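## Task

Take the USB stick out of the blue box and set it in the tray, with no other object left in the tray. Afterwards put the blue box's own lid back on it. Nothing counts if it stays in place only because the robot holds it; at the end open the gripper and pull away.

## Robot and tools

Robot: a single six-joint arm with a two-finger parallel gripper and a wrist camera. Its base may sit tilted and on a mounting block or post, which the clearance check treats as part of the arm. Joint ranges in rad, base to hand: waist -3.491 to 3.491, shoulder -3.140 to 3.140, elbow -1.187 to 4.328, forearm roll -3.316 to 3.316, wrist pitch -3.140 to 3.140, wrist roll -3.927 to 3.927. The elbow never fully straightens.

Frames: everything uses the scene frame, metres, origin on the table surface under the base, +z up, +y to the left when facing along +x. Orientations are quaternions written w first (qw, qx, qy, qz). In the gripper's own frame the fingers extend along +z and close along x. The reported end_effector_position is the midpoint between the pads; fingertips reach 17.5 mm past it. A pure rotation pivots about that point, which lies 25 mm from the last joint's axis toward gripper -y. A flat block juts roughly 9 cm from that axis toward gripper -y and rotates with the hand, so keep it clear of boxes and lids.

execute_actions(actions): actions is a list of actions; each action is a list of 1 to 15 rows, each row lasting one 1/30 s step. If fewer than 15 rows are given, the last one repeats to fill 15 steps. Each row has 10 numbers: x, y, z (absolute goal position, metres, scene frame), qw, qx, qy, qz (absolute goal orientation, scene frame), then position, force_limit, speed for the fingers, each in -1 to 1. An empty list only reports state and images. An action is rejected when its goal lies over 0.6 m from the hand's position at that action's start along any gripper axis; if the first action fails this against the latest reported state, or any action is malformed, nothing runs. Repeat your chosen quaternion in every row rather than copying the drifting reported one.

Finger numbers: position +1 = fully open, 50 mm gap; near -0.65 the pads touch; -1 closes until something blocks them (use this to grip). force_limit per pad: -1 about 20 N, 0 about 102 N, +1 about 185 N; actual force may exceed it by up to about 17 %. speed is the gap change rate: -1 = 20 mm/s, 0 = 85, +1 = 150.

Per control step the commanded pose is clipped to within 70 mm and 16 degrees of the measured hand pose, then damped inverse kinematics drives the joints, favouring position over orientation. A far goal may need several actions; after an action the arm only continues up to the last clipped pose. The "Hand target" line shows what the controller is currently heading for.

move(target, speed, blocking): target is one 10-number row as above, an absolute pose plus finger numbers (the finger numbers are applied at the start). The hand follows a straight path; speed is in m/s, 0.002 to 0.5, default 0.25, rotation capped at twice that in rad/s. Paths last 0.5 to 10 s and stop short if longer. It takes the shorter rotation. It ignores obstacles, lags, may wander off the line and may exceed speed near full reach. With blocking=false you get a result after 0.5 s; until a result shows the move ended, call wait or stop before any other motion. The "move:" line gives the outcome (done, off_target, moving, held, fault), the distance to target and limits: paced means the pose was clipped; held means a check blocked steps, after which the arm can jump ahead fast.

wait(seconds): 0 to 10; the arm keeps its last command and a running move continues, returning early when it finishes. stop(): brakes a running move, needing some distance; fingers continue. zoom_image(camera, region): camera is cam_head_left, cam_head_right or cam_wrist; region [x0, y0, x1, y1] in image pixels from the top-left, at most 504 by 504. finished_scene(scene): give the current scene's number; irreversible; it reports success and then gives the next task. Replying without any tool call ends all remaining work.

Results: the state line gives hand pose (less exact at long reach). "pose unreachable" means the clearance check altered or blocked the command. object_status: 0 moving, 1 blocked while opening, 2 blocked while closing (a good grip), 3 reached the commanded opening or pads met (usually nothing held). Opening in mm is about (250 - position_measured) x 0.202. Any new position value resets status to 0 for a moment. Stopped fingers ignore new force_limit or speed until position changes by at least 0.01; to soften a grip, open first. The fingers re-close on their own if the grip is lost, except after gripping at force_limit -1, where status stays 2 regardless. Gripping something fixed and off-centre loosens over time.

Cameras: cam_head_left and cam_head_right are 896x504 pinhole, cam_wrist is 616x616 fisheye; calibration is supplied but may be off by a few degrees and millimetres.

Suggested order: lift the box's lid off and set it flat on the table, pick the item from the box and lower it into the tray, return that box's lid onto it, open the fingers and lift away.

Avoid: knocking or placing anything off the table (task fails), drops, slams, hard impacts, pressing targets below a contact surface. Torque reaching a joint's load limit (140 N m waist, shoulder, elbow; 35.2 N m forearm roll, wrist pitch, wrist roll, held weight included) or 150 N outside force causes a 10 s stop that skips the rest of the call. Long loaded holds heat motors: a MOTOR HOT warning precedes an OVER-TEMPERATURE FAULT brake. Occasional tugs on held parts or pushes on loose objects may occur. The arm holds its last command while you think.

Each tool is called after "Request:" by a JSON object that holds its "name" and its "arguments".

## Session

Request:
{"name": "execute_actions", "arguments": {"actions": []}}

Scene clock: 0.00 s.
end_effector_position=(+0.4430, +0.2903, +0.2025) position_measured=3 object_status=3 end_effector_quat_wxyz=(+0.119, +0.589, +0.782, -0.164)
Joint positions: [ 1.484  0.261 -0.332  0.82  -1.59  -1.528]
Joint velocities: [ 0.001 -0.    -0.     0.001  0.     0.001]
Hand target: +0.443, +0.290, +0.202; +0.119, +0.589, +0.782, -0.164
camera_calibration (this result's frames):
cam_wrist: T_world_to_cam=[[-0.296479, 0.871037, -0.391657, -0.045211], [0.922131, 0.367809, 0.119958, -0.533807], [0.248543, -0.325594, -0.912258, 0.319072], [0, 0, 0, 1]] pos_world=[0.399533, 0.339608, 0.337403]

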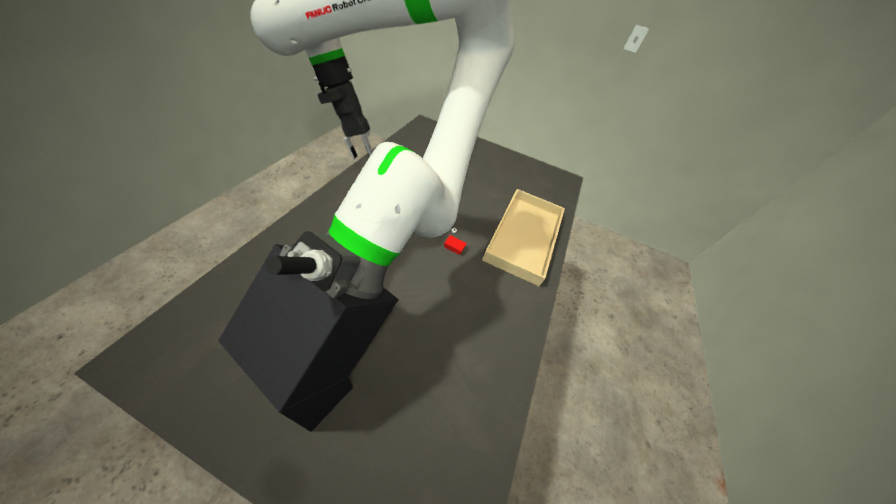

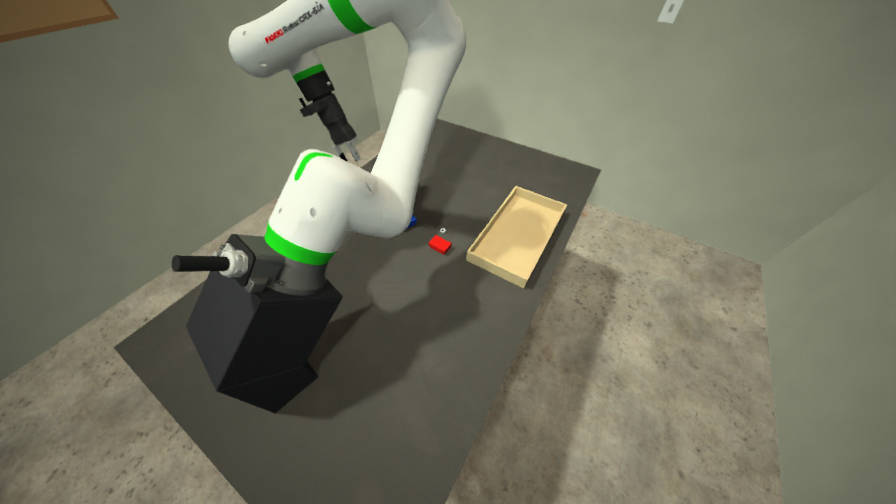

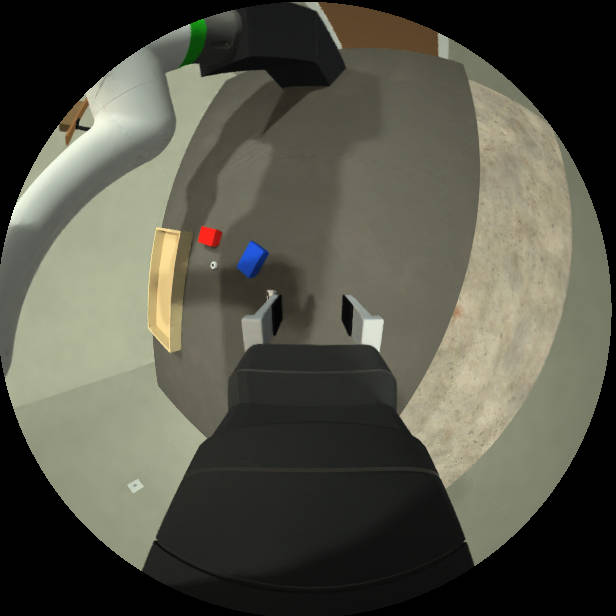

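Request:
{"name": "zoom_image", "arguments": {"camera": "cam_wrist", "region": [140, 200, 300, 360]}}

Request:
{"name": "zoom_image", "arguments": {"camera": "cam_head_right", "region": [380, 160, 600, 300]}}

Region (140, 200, 300, 360) of cam_wrist's 616x616 image, scaled by 3.150, with more detail than that image has.

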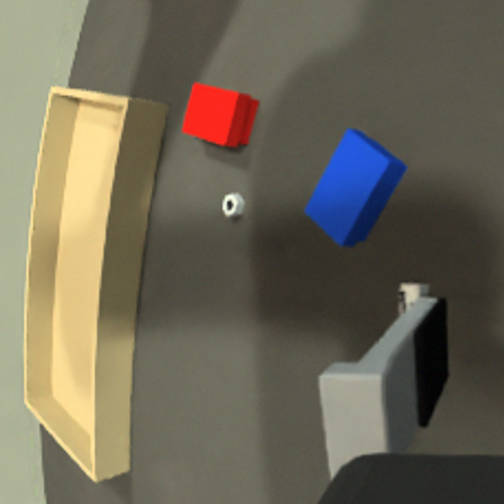

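Region (380, 160, 600, 300) of cam_head_right's 896x504 image, scaled by 2.291, with more detail than that image has; it fills the top 321 rows of this view, and the rest is white.

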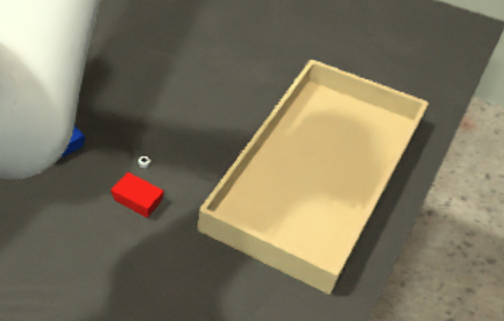

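Request:
{"name": "move", "arguments": {"target": [0.4465, 0.073, 0.10, 0, 0.8192, 0.5736, 0, 1, -0.5, 0], "speed": 0.2}}

Request:
{"name": "zoom_image", "arguments": {"camera": "cam_wrist", "region": [230, 230, 390, 350]}}

Scene clock: 49.67 s.
end_effector_position=(+0.4462, +0.0736, +0.0997) position_measured=3 object_status=3 end_effector_quat_wxyz=(-0.001, +0.819, +0.573, -0.000)
Joint positions: [ 0.883 -0.473 -1.003  1.035 -0.802 -1.784]
Joint velocities: [-0.001 -0.001  0.     0.     0.001 -0.   ]
Hand target: +0.446, +0.074, +0.100; -0.001, +0.819, +0.573, -0.000
Off the commanded pose: 0.001 m, 0 deg.
move: done
camera_calibration (this result's frames):
cam_wrist: T_world_to_cam=[[0.324069, 0.945895, -0.0162137, -0.215529], [0.914682, -0.308907, 0.260641, -0.405662], [0.24153, -0.0992958, -0.9653, 0.145734], [0, 0, 0, 1]] pos_world=[0.405699, 0.0930264, 0.242915]

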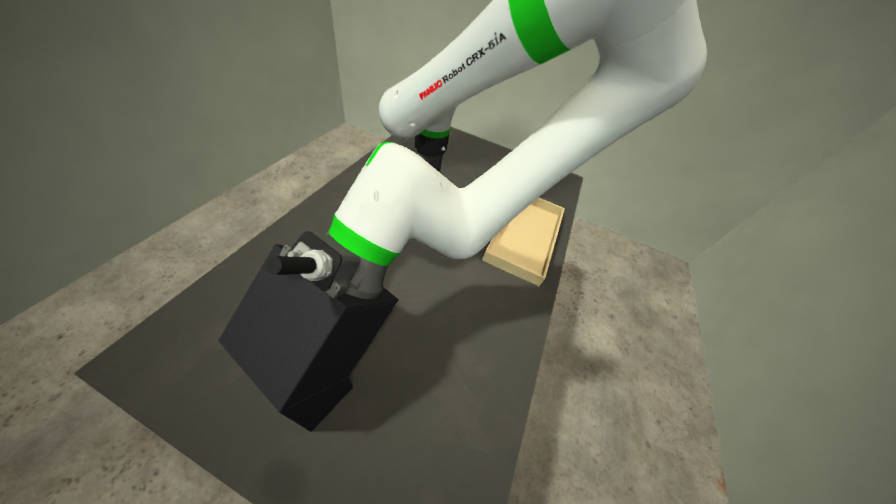

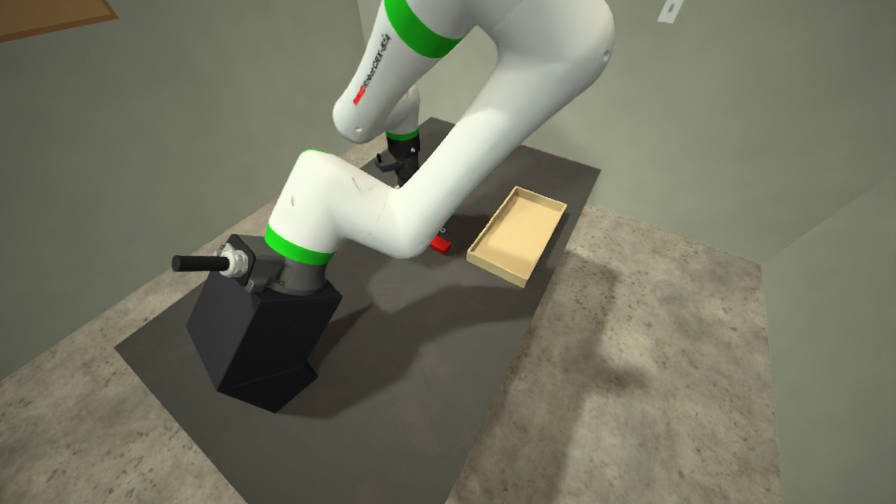

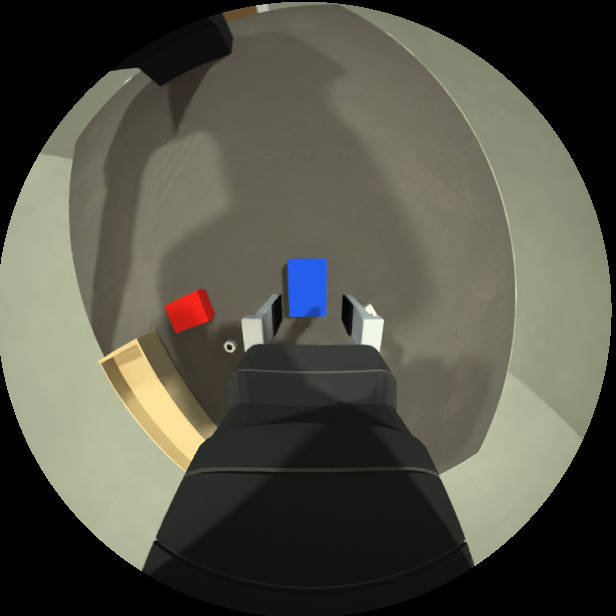

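Region (230, 230, 390, 350) of cam_wrist's 616x616 image, scaled by 3.150, with more detail than that image has; it fills the top 378 rows of this view, and the rest is white.

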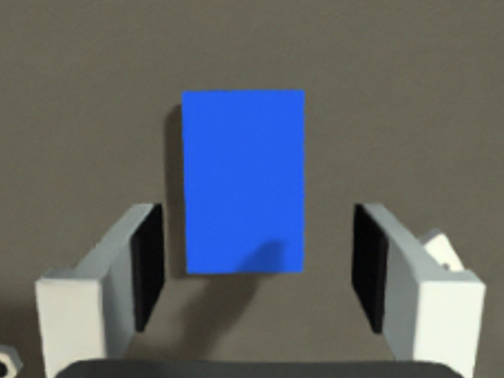

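Request:
{"name": "move", "arguments": {"target": [0.4395, 0.0709, 0.055, 0, 0.8192, 0.5736, 0, 1, -0.5, 0], "speed": 0.08}}

Request:
{"name": "zoom_image", "arguments": {"camera": "cam_wrist", "region": [230, 230, 390, 350]}}

Scene clock: 67.60 s.
end_effector_position=(+0.4393, +0.0710, +0.0551) position_measured=3 object_status=3 end_effector_quat_wxyz=(-0.000, +0.819, +0.573, -0.000)
Joint positions: [ 0.7   -0.363 -1.039  1.22  -0.603 -1.888]
Joint velocities: [ 0.     0.     0.     0.001  0.002 -0.001]
Hand target: +0.439, +0.071, +0.055; -0.000, +0.819, +0.573, -0.000
Off the commanded pose: 0.000 m, 0 deg.
move: done
camera_calibration (this result's frames):
cam_wrist: T_world_to_cam=[[0.324134, 0.945869, -0.0163994, -0.211575], [0.914474, -0.308842, 0.261447, -0.388445], [0.242229, -0.0997404, -0.965079, 0.103838], [0, 0, 0, 1]] pos_world=[0.398648, 0.090511, 0.198299]

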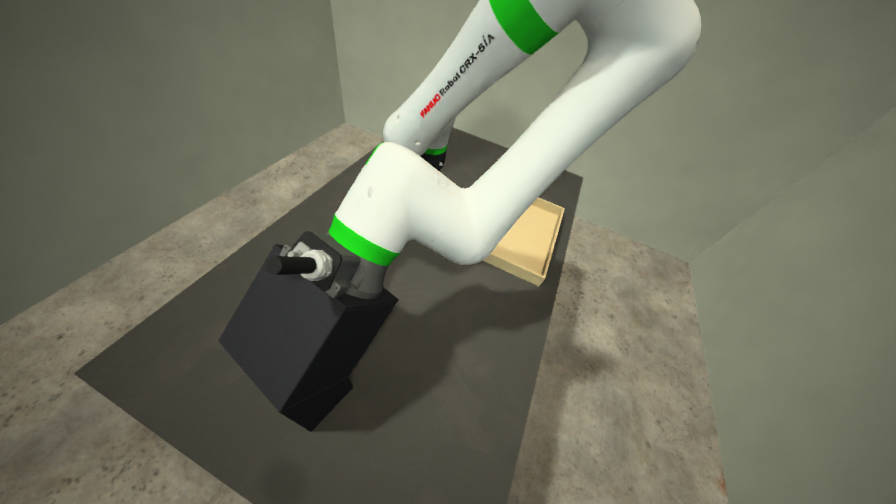

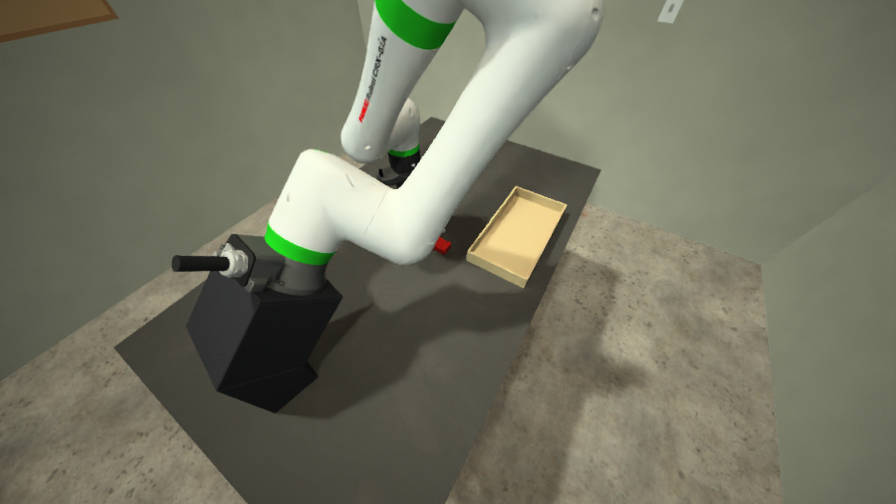

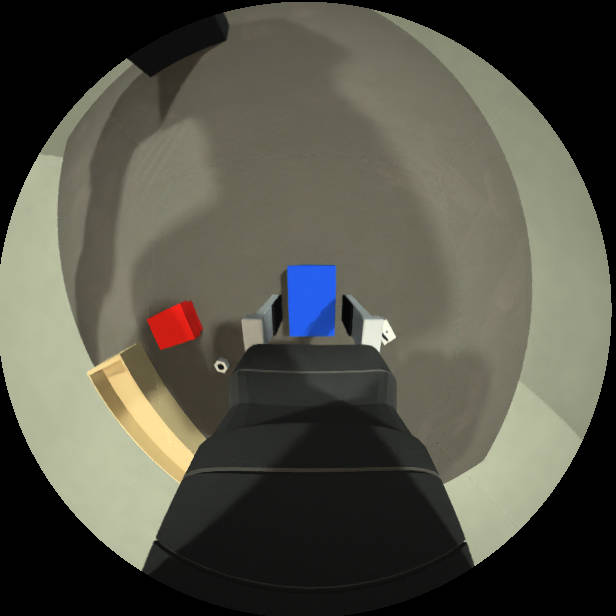

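Region (230, 230, 390, 350) of cam_wrist's 616x616 image, scaled by 3.150, with more detail than that image has; it fills the top 378 rows of this view, and the rest is white.

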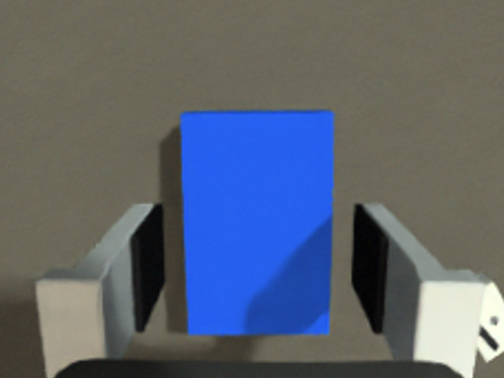

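Request:
{"name": "move", "arguments": {"target": [0.4395, 0.0709, 0.029, 0, 0.8192, 0.5736, 0, 1, -0.5, 0], "speed": 0.03}}

Request:
{"name": "zoom_image", "arguments": {"camera": "cam_wrist", "region": [230, 230, 390, 350]}}

Scene clock: 75.17 s.
end_effector_position=(+0.4395, +0.0710, +0.0291) position_measured=3 object_status=3 end_effector_quat_wxyz=(-0.000, +0.819, +0.573, +0.000)
Joint positions: [ 0.579 -0.287 -1.041  1.382 -0.495 -1.984]
Joint velocities: [-0.     0.    -0.001  0.002  0.001 -0.001]
Hand target: +0.439, +0.071, +0.029; -0.000, +0.819, +0.573, -0.000
Off the commanded pose: 0.000 m, 0 deg.
move: done
camera_calibration (this result's frames):
cam_wrist: T_world_to_cam=[[0.324148, 0.945865, -0.0163702, -0.212103], [0.914386, -0.308829, 0.261769, -0.381797], [0.242543, -0.0998206, -0.964992, 0.0785445], [0, 0, 0, 1]] pos_world=[0.398812, 0.0905515, 0.172265]

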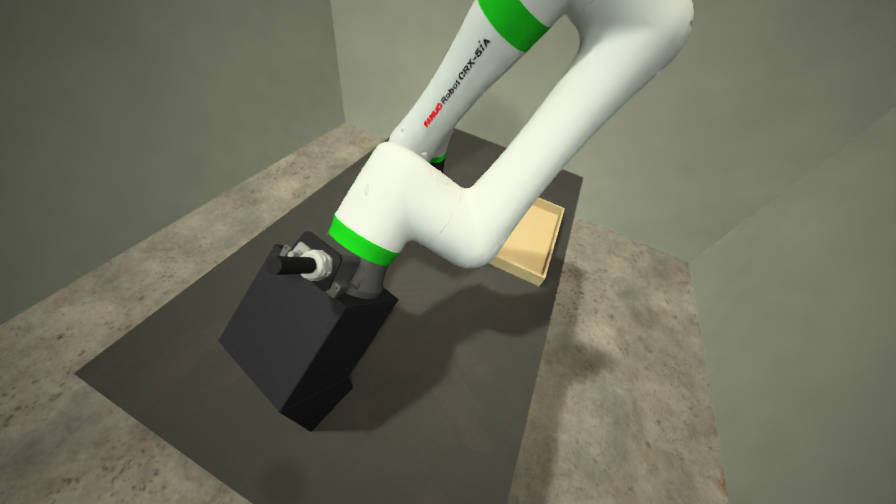

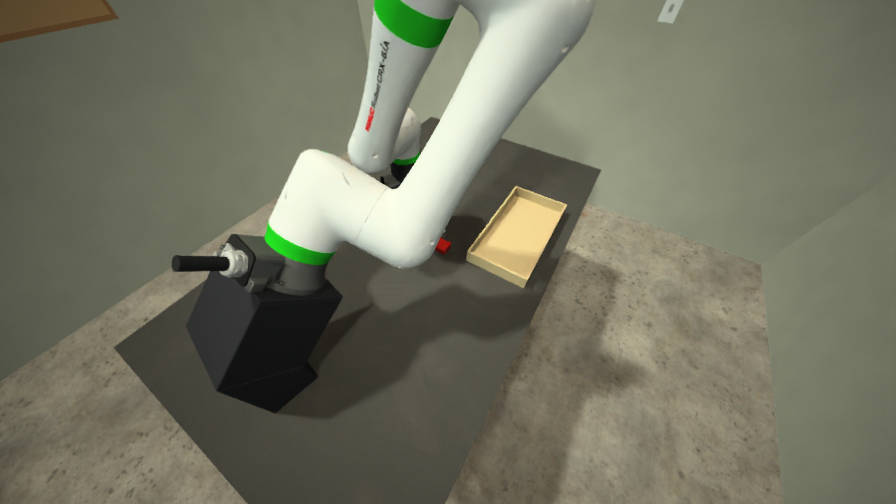

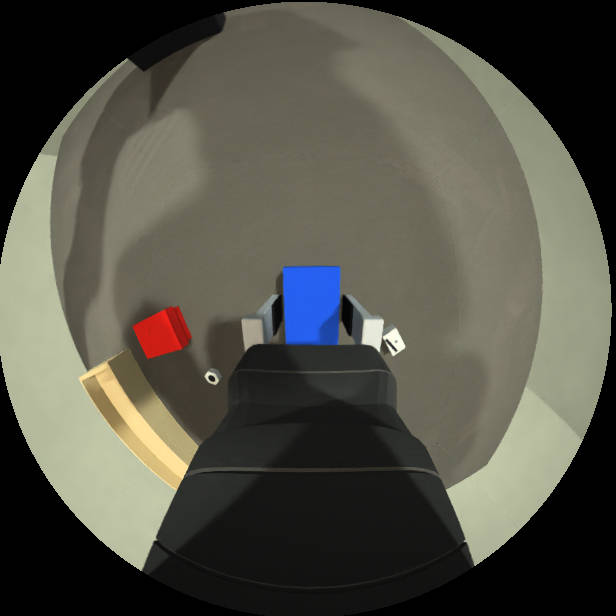

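Region (230, 230, 390, 350) of cam_wrist's 616x616 image, scaled by 3.150, with more detail than that image has; it fills the top 378 rows of this view, and the rest is white.

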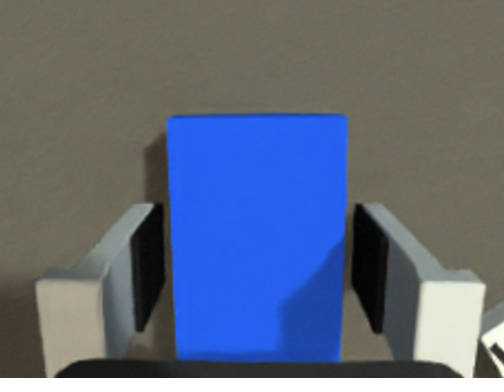

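Request:
{"name": "move", "arguments": {"target": [0.4395, 0.0709, 0.029, 0, 0.8192, 0.5736, 0, -1, -0.5, -0.4], "speed": 0.01}}

Scene clock: 85.33 s.
end_effector_position=(+0.4395, +0.0709, +0.0290) position_measured=47 object_status=2 end_effector_quat_wxyz=(-0.000, +0.819, +0.574, -0.000)
Joint positions: [ 0.578 -0.287 -1.041  1.383 -0.494 -1.985]
Joint velocities: [-0.001  0.001 -0.    -0.001 -0.    -0.001]
Hand target: +0.439, +0.071, +0.029; -0.000, +0.819, +0.574, -0.000
Off the commanded pose: 0.000 m, 0 deg.
move: done
camera_calibration (this result's frames):
cam_wrist: T_world_to_cam=[[0.323833, 0.945969, -0.0165949, -0.211827], [0.914446, -0.308446, 0.26201, -0.381857], [0.242735, -0.100023, -0.964922, 0.0783358], [0, 0, 0, 1]] pos_world=[0.39877, 0.0904349, 0.172123]

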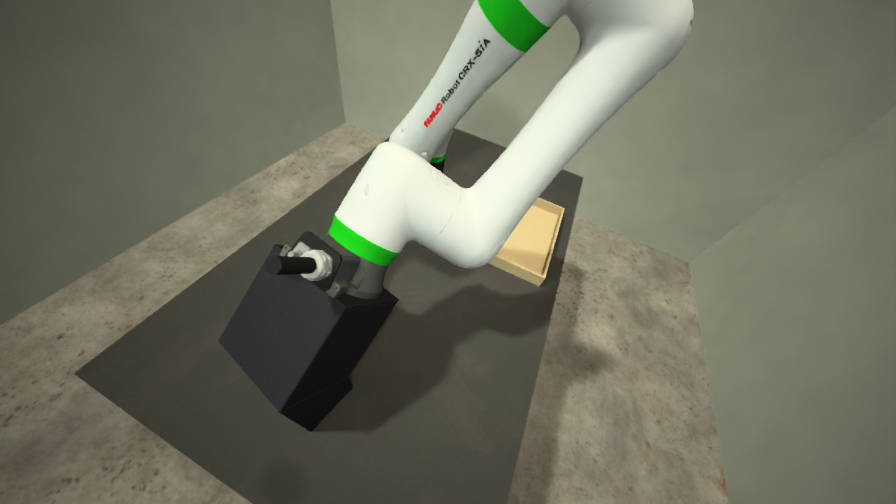

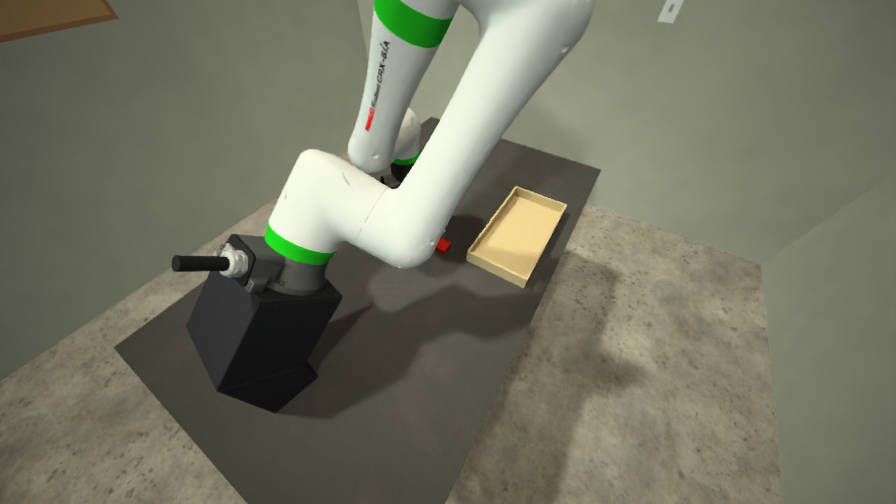

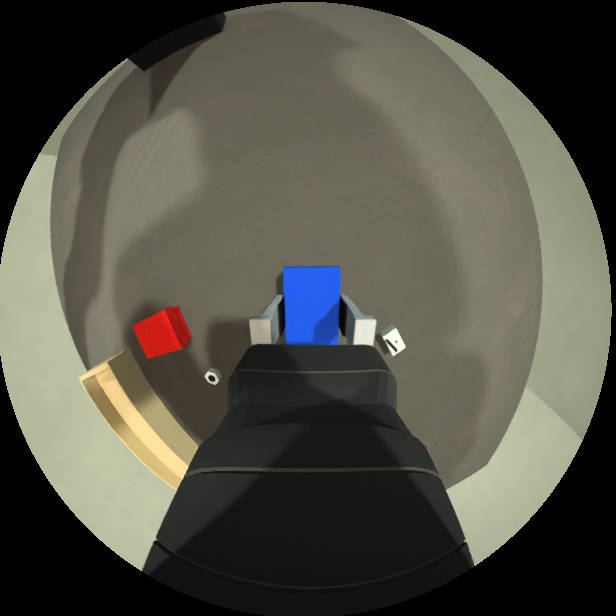

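Request:
{"name": "move", "arguments": {"target": [0.4395, 0.0709, 0.06, 0, 0.8192, 0.5736, 0, -1, -0.5, -0.4], "speed": 0.03}}

Request:
{"name": "zoom_image", "arguments": {"camera": "cam_wrist", "region": [230, 200, 390, 350]}}

Scene clock: 104.23 s.
end_effector_position=(+0.4397, +0.0708, +0.0599) position_measured=47 object_status=2 end_effector_quat_wxyz=(+0.000, +0.819, +0.574, +0.000)
Joint positions: [ 0.72  -0.376 -1.038  1.197 -0.624 -1.874]
Joint velocities: [ 0.001  0.     0.    -0.001 -0.001 -0.001]
Hand target: +0.440, +0.071, +0.060; +0.000, +0.819, +0.574, +0.000
Off the commanded pose: 0.000 m, 0 deg.
move: done
camera_calibration (this result's frames):
cam_wrist: T_world_to_cam=[[0.323608, 0.946043, -0.0167292, -0.211153], [0.914404, -0.308143, 0.262513, -0.390219], [0.243194, -0.100249, -0.964783, 0.107881], [0, 0, 0, 1]] pos_world=[0.398913, 0.0903317, 0.202987]

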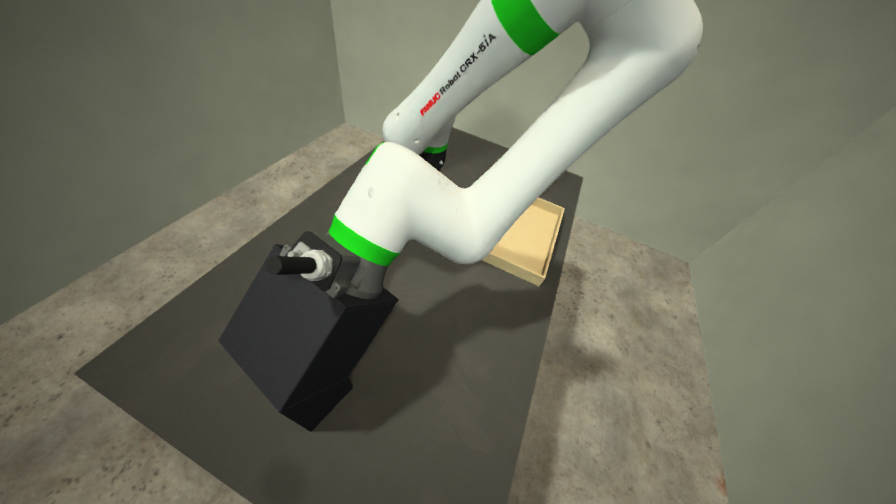

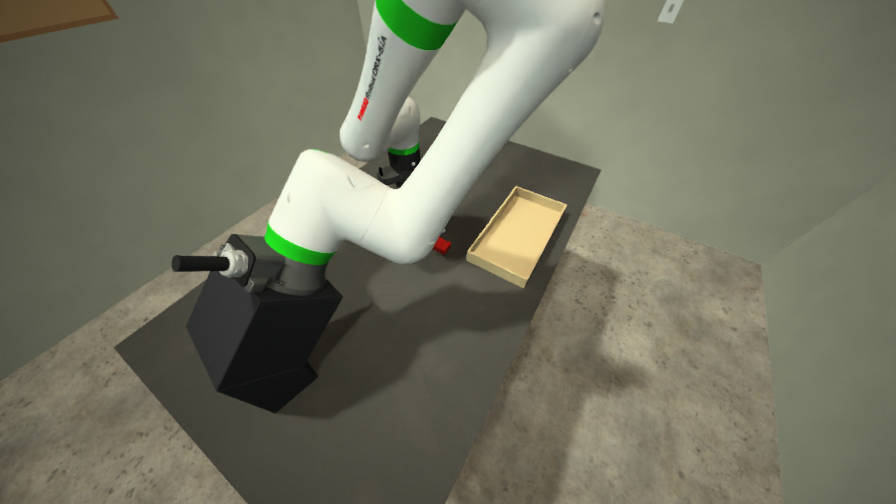

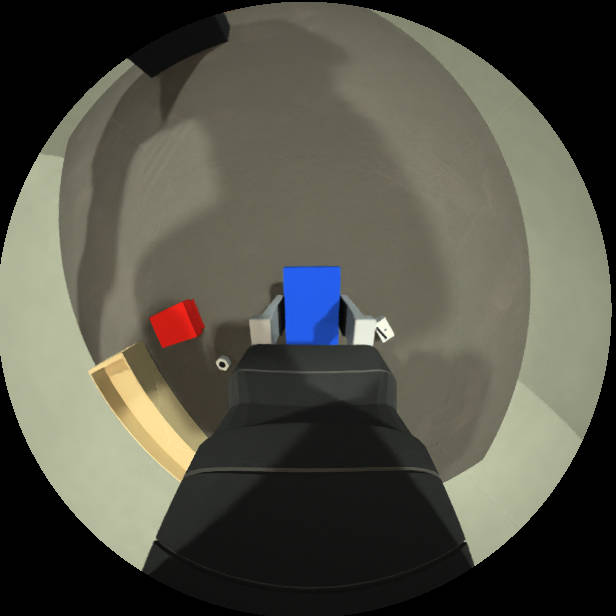

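Region (230, 200, 390, 350) of cam_wrist's 616x616 image, scaled by 3.150, with more detail than that image has; it fills the top 472 rows of this view, and the rest is white.

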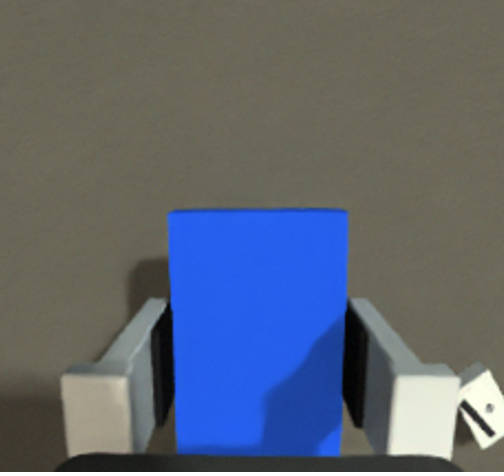

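Request:
{"name": "move", "arguments": {"target": [0.5429, 0.0333, 0.05, 0, 0.8192, 0.5736, 0, -1, -0.5, -0.4], "speed": 0.1}}

Request:
{"name": "zoom_image", "arguments": {"camera": "cam_wrist", "region": [240, 140, 380, 280]}}

Scene clock: 110.43 s.
end_effector_position=(+0.5431, +0.0337, +0.0498) position_measured=47 object_status=2 end_effector_quat_wxyz=(+0.000, +0.819, +0.573, +0.000)
Joint positions: [ 0.582 -0.271 -0.763  0.98  -0.599 -1.518]
Joint velocities: [ 0.001  0.001  0.    -0.001 -0.    -0.002]
Hand target: +0.543, +0.034, +0.050; +0.000, +0.819, +0.573, +0.000
Off the commanded pose: 0.000 m, 0 deg.
move: done
camera_calibration (this result's frames):
cam_wrist: T_world_to_cam=[[0.324085, 0.945887, -0.0163054, -0.210009], [0.914278, -0.308734, 0.262257, -0.493468], [0.243031, -0.0999011, -0.96486, 0.0693784], [0, 0, 0, 1]] pos_world=[0.502367, 0.0532257, 0.192931]

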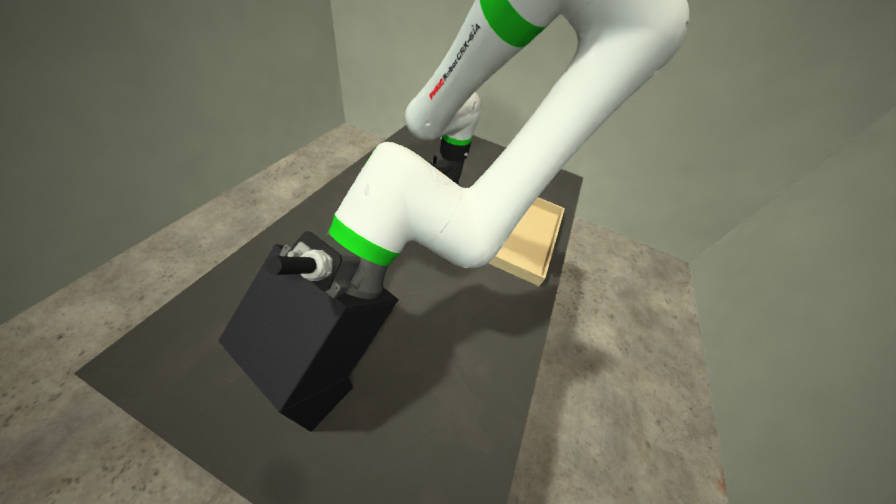

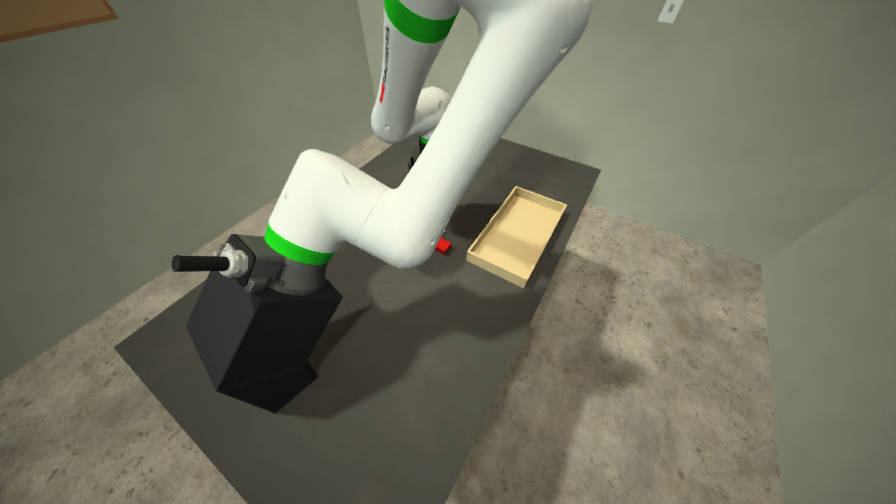

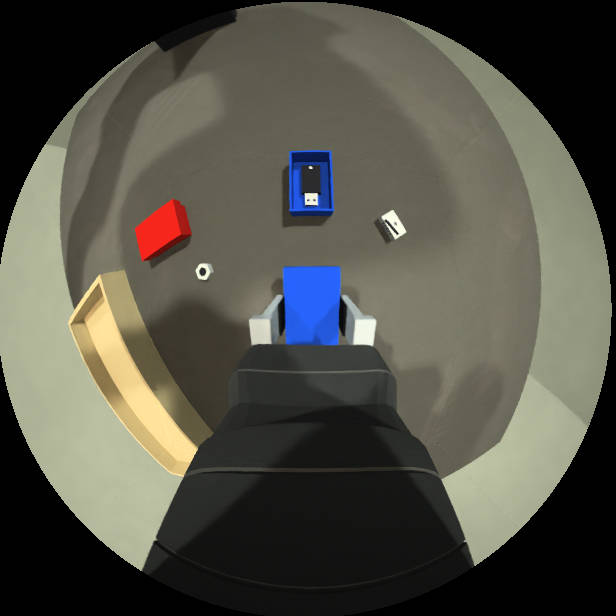

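Region (240, 140, 380, 280) of cam_wrist's 616x616 image, scaled by 3.600, with more detail than that image has.

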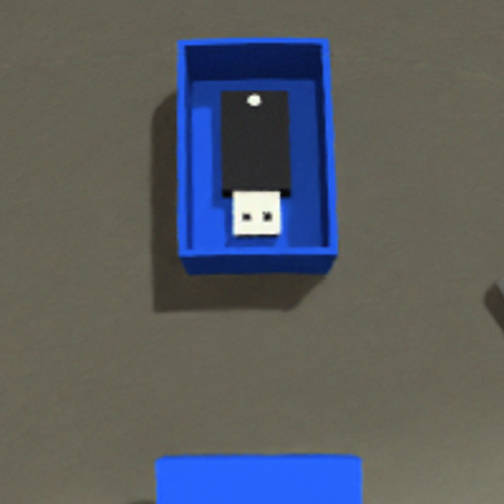

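Request:
{"name": "move", "arguments": {"target": [0.5429, 0.0333, 0.0215, 0, 0.8192, 0.5736, 0, -1, -0.5, -0.4], "speed": 0.03}}

Request:
{"name": "zoom_image", "arguments": {"camera": "cam_wrist", "region": [230, 230, 390, 350]}}

Scene clock: 119.47 s.
end_effector_position=(+0.5428, +0.0334, +0.0216) position_measured=47 object_status=2 end_effector_quat_wxyz=(-0.000, +0.819, +0.574, -0.000)
Joint positions: [ 0.515 -0.203 -0.766  1.061 -0.513 -1.574]
Joint velocities: [-0.001  0.001 -0.     0.001  0.     0.001]
Hand target: +0.543, +0.033, +0.022; -0.000, +0.819, +0.574, -0.000
Off the commanded pose: 0.000 m, 0 deg.
move: done
camera_calibration (this result's frames):
cam_wrist: T_world_to_cam=[[0.323986, 0.945919, -0.0164678, -0.210007], [0.914428, -0.308642, 0.261842, -0.485968], [0.242599, -0.0998917, -0.96497, 0.0424021], [0, 0, 0, 1]] pos_world=[0.502135, 0.0528951, 0.164705]

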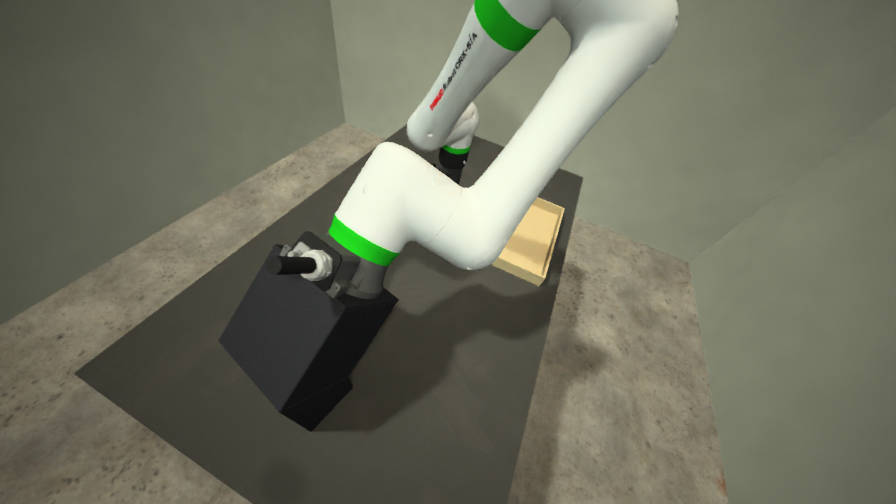

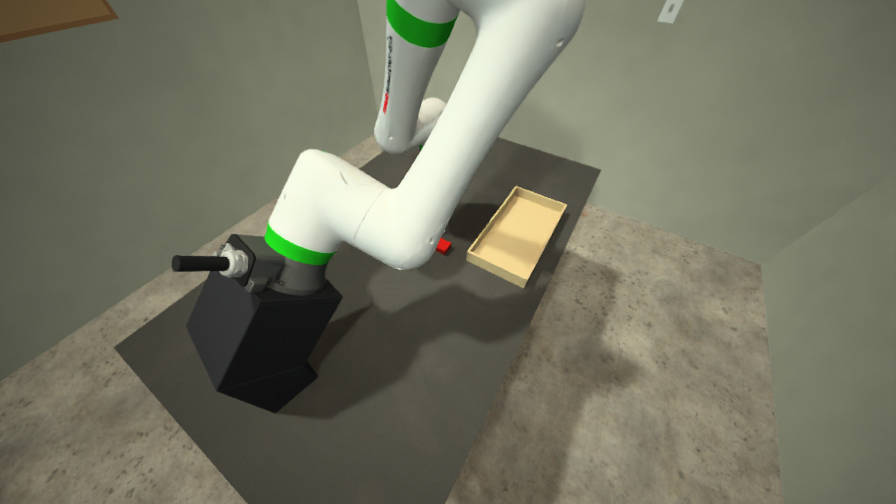

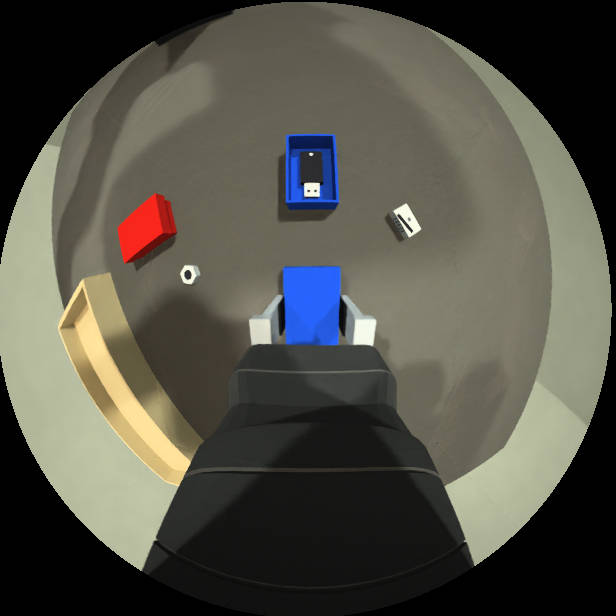

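Region (230, 230, 390, 350) of cam_wrist's 616x616 image, scaled by 3.150, with more detail than that image has; it fills the top 378 rows of this view, and the rest is white.

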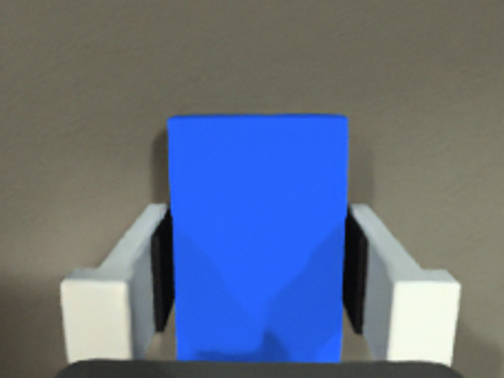

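Request:
{"name": "move", "arguments": {"target": [0.5429, 0.0333, 0.0197, 0, 0.8192, 0.5736, 0, -1, -0.5, -0.4], "speed": 0.005}}

Request:
{"name": "move", "arguments": {"target": [0.5429, 0.0333, 0.0197, 0, 0.8192, 0.5736, 0, 1, -0.5, -0.6], "speed": 0.01}}

Request:
{"name": "zoom_image", "arguments": {"camera": "cam_wrist", "region": [230, 230, 390, 350]}}

Scene clock: 124.20 s.
end_effector_position=(+0.5429, +0.0333, +0.0197) position_measured=47 object_status=2 end_effector_quat_wxyz=(-0.000, +0.819, +0.574, +0.000)
Joint positions: [ 0.511 -0.199 -0.766  1.068 -0.508 -1.579]
Joint velocities: [-0.002 -0.     0.     0.    -0.     0.   ]
Hand target: +0.543, +0.033, +0.020; -0.000, +0.819, +0.574, -0.000
Off the commanded pose: 0.000 m, 0 deg.
move: done
camera_calibration (this result's frames):
cam_wrist: T_world_to_cam=[[0.32387, 0.945957, -0.0165676, -0.209938], [0.914424, -0.308485, 0.262042, -0.485594], [0.24277, -0.100017, -0.964914, 0.0404863], [0, 0, 0, 1]] pos_world=[0.502203, 0.052843, 0.162834]

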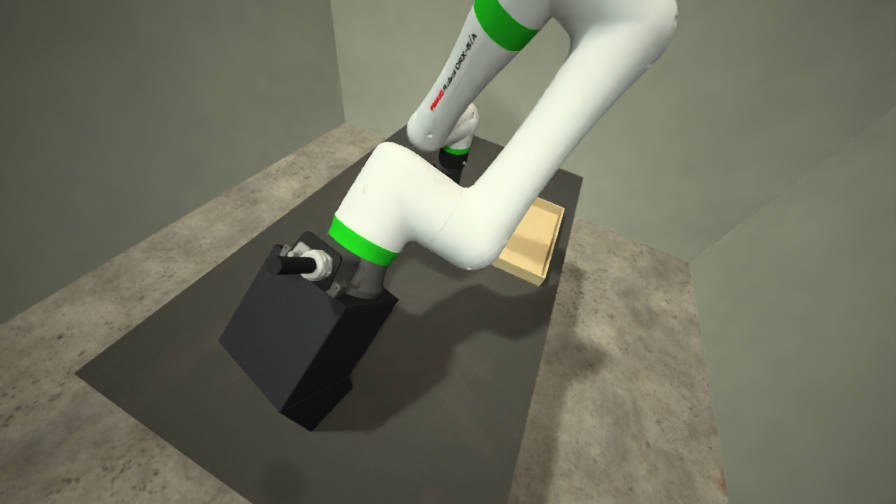

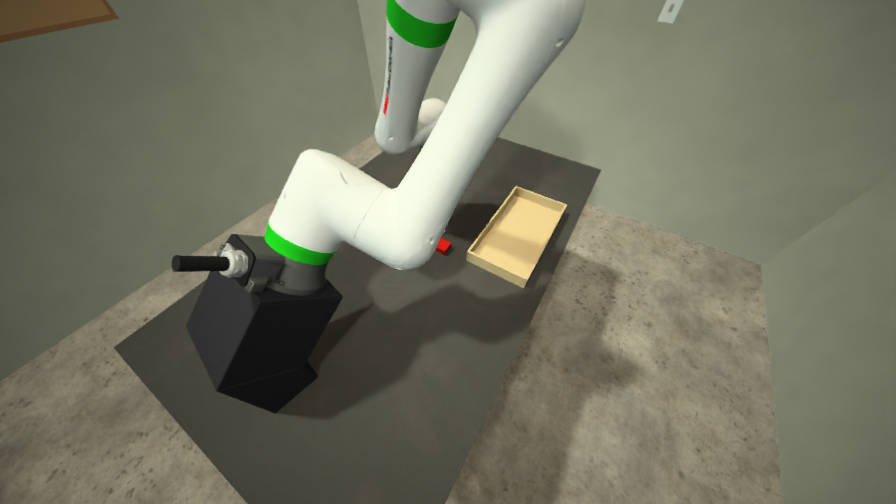

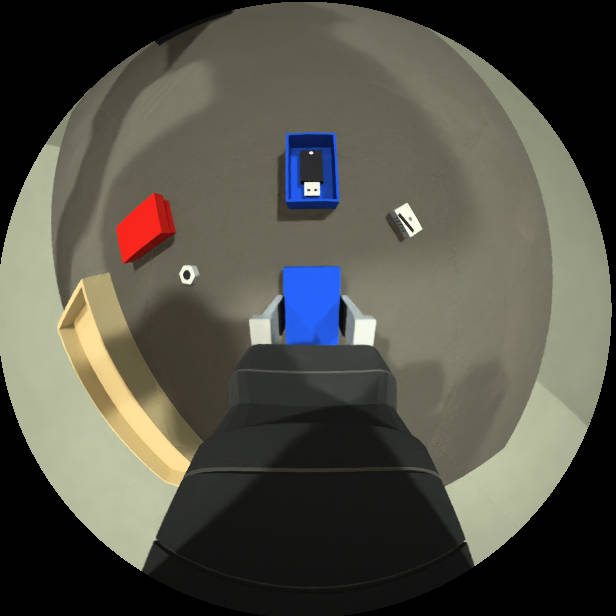

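Scene clock: 124.90 s.
end_effector_position=(+0.5429, +0.0333, +0.0197) position_measured=3 object_status=3 end_effector_quat_wxyz=(+0.000, +0.819, +0.574, +0.000)
Joint positions: [ 0.511 -0.199 -0.766  1.068 -0.508 -1.579]
Joint velocities: [-0.002  0.001  0.    -0.     0.001 -0.001]
Hand target: +0.543, +0.033, +0.020; -0.000, +0.819, +0.574, -0.000
Off the commanded pose: 0.000 m, 0 deg.
move: done
camera_calibration (this result's frames):
cam_wrist: T_world_to_cam=[[0.323859, 0.94596, -0.0165788, -0.209926], [0.914426, -0.30847, 0.262053, -0.485598], [0.242777, -0.100028, -0.964911, 0.0404755], [0, 0, 0, 1]] pos_world=[0.502203, 0.052838, 0.162827]

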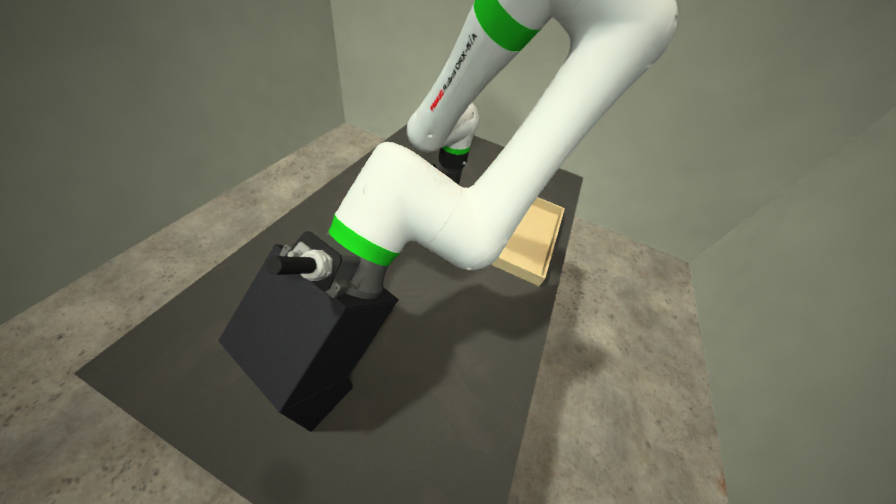

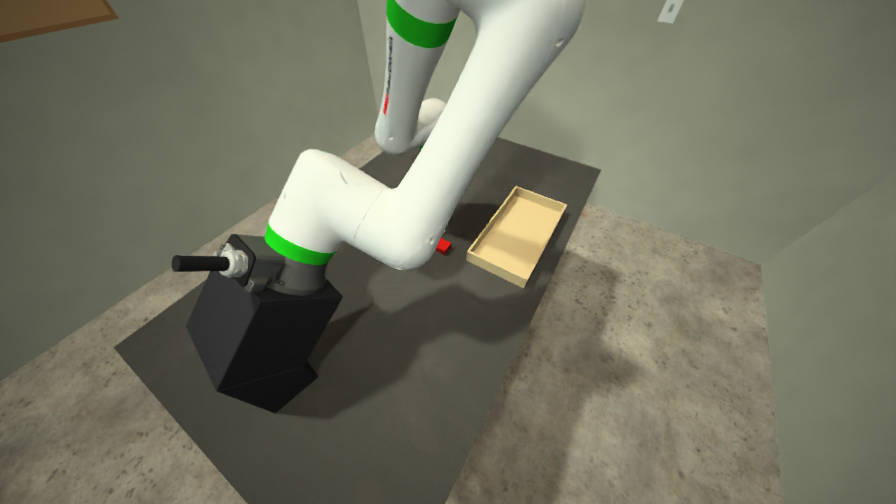

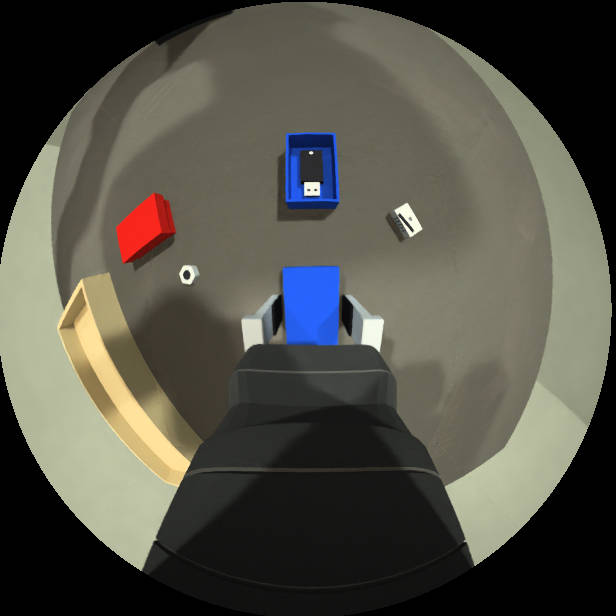

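Region (230, 230, 390, 350) of cam_wrist's 616x616 image, scaled by 3.150, with more detail than that image has; it fills the top 378 rows of this view, and the rest is white.

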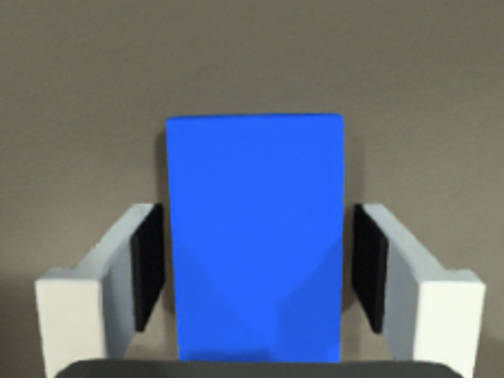

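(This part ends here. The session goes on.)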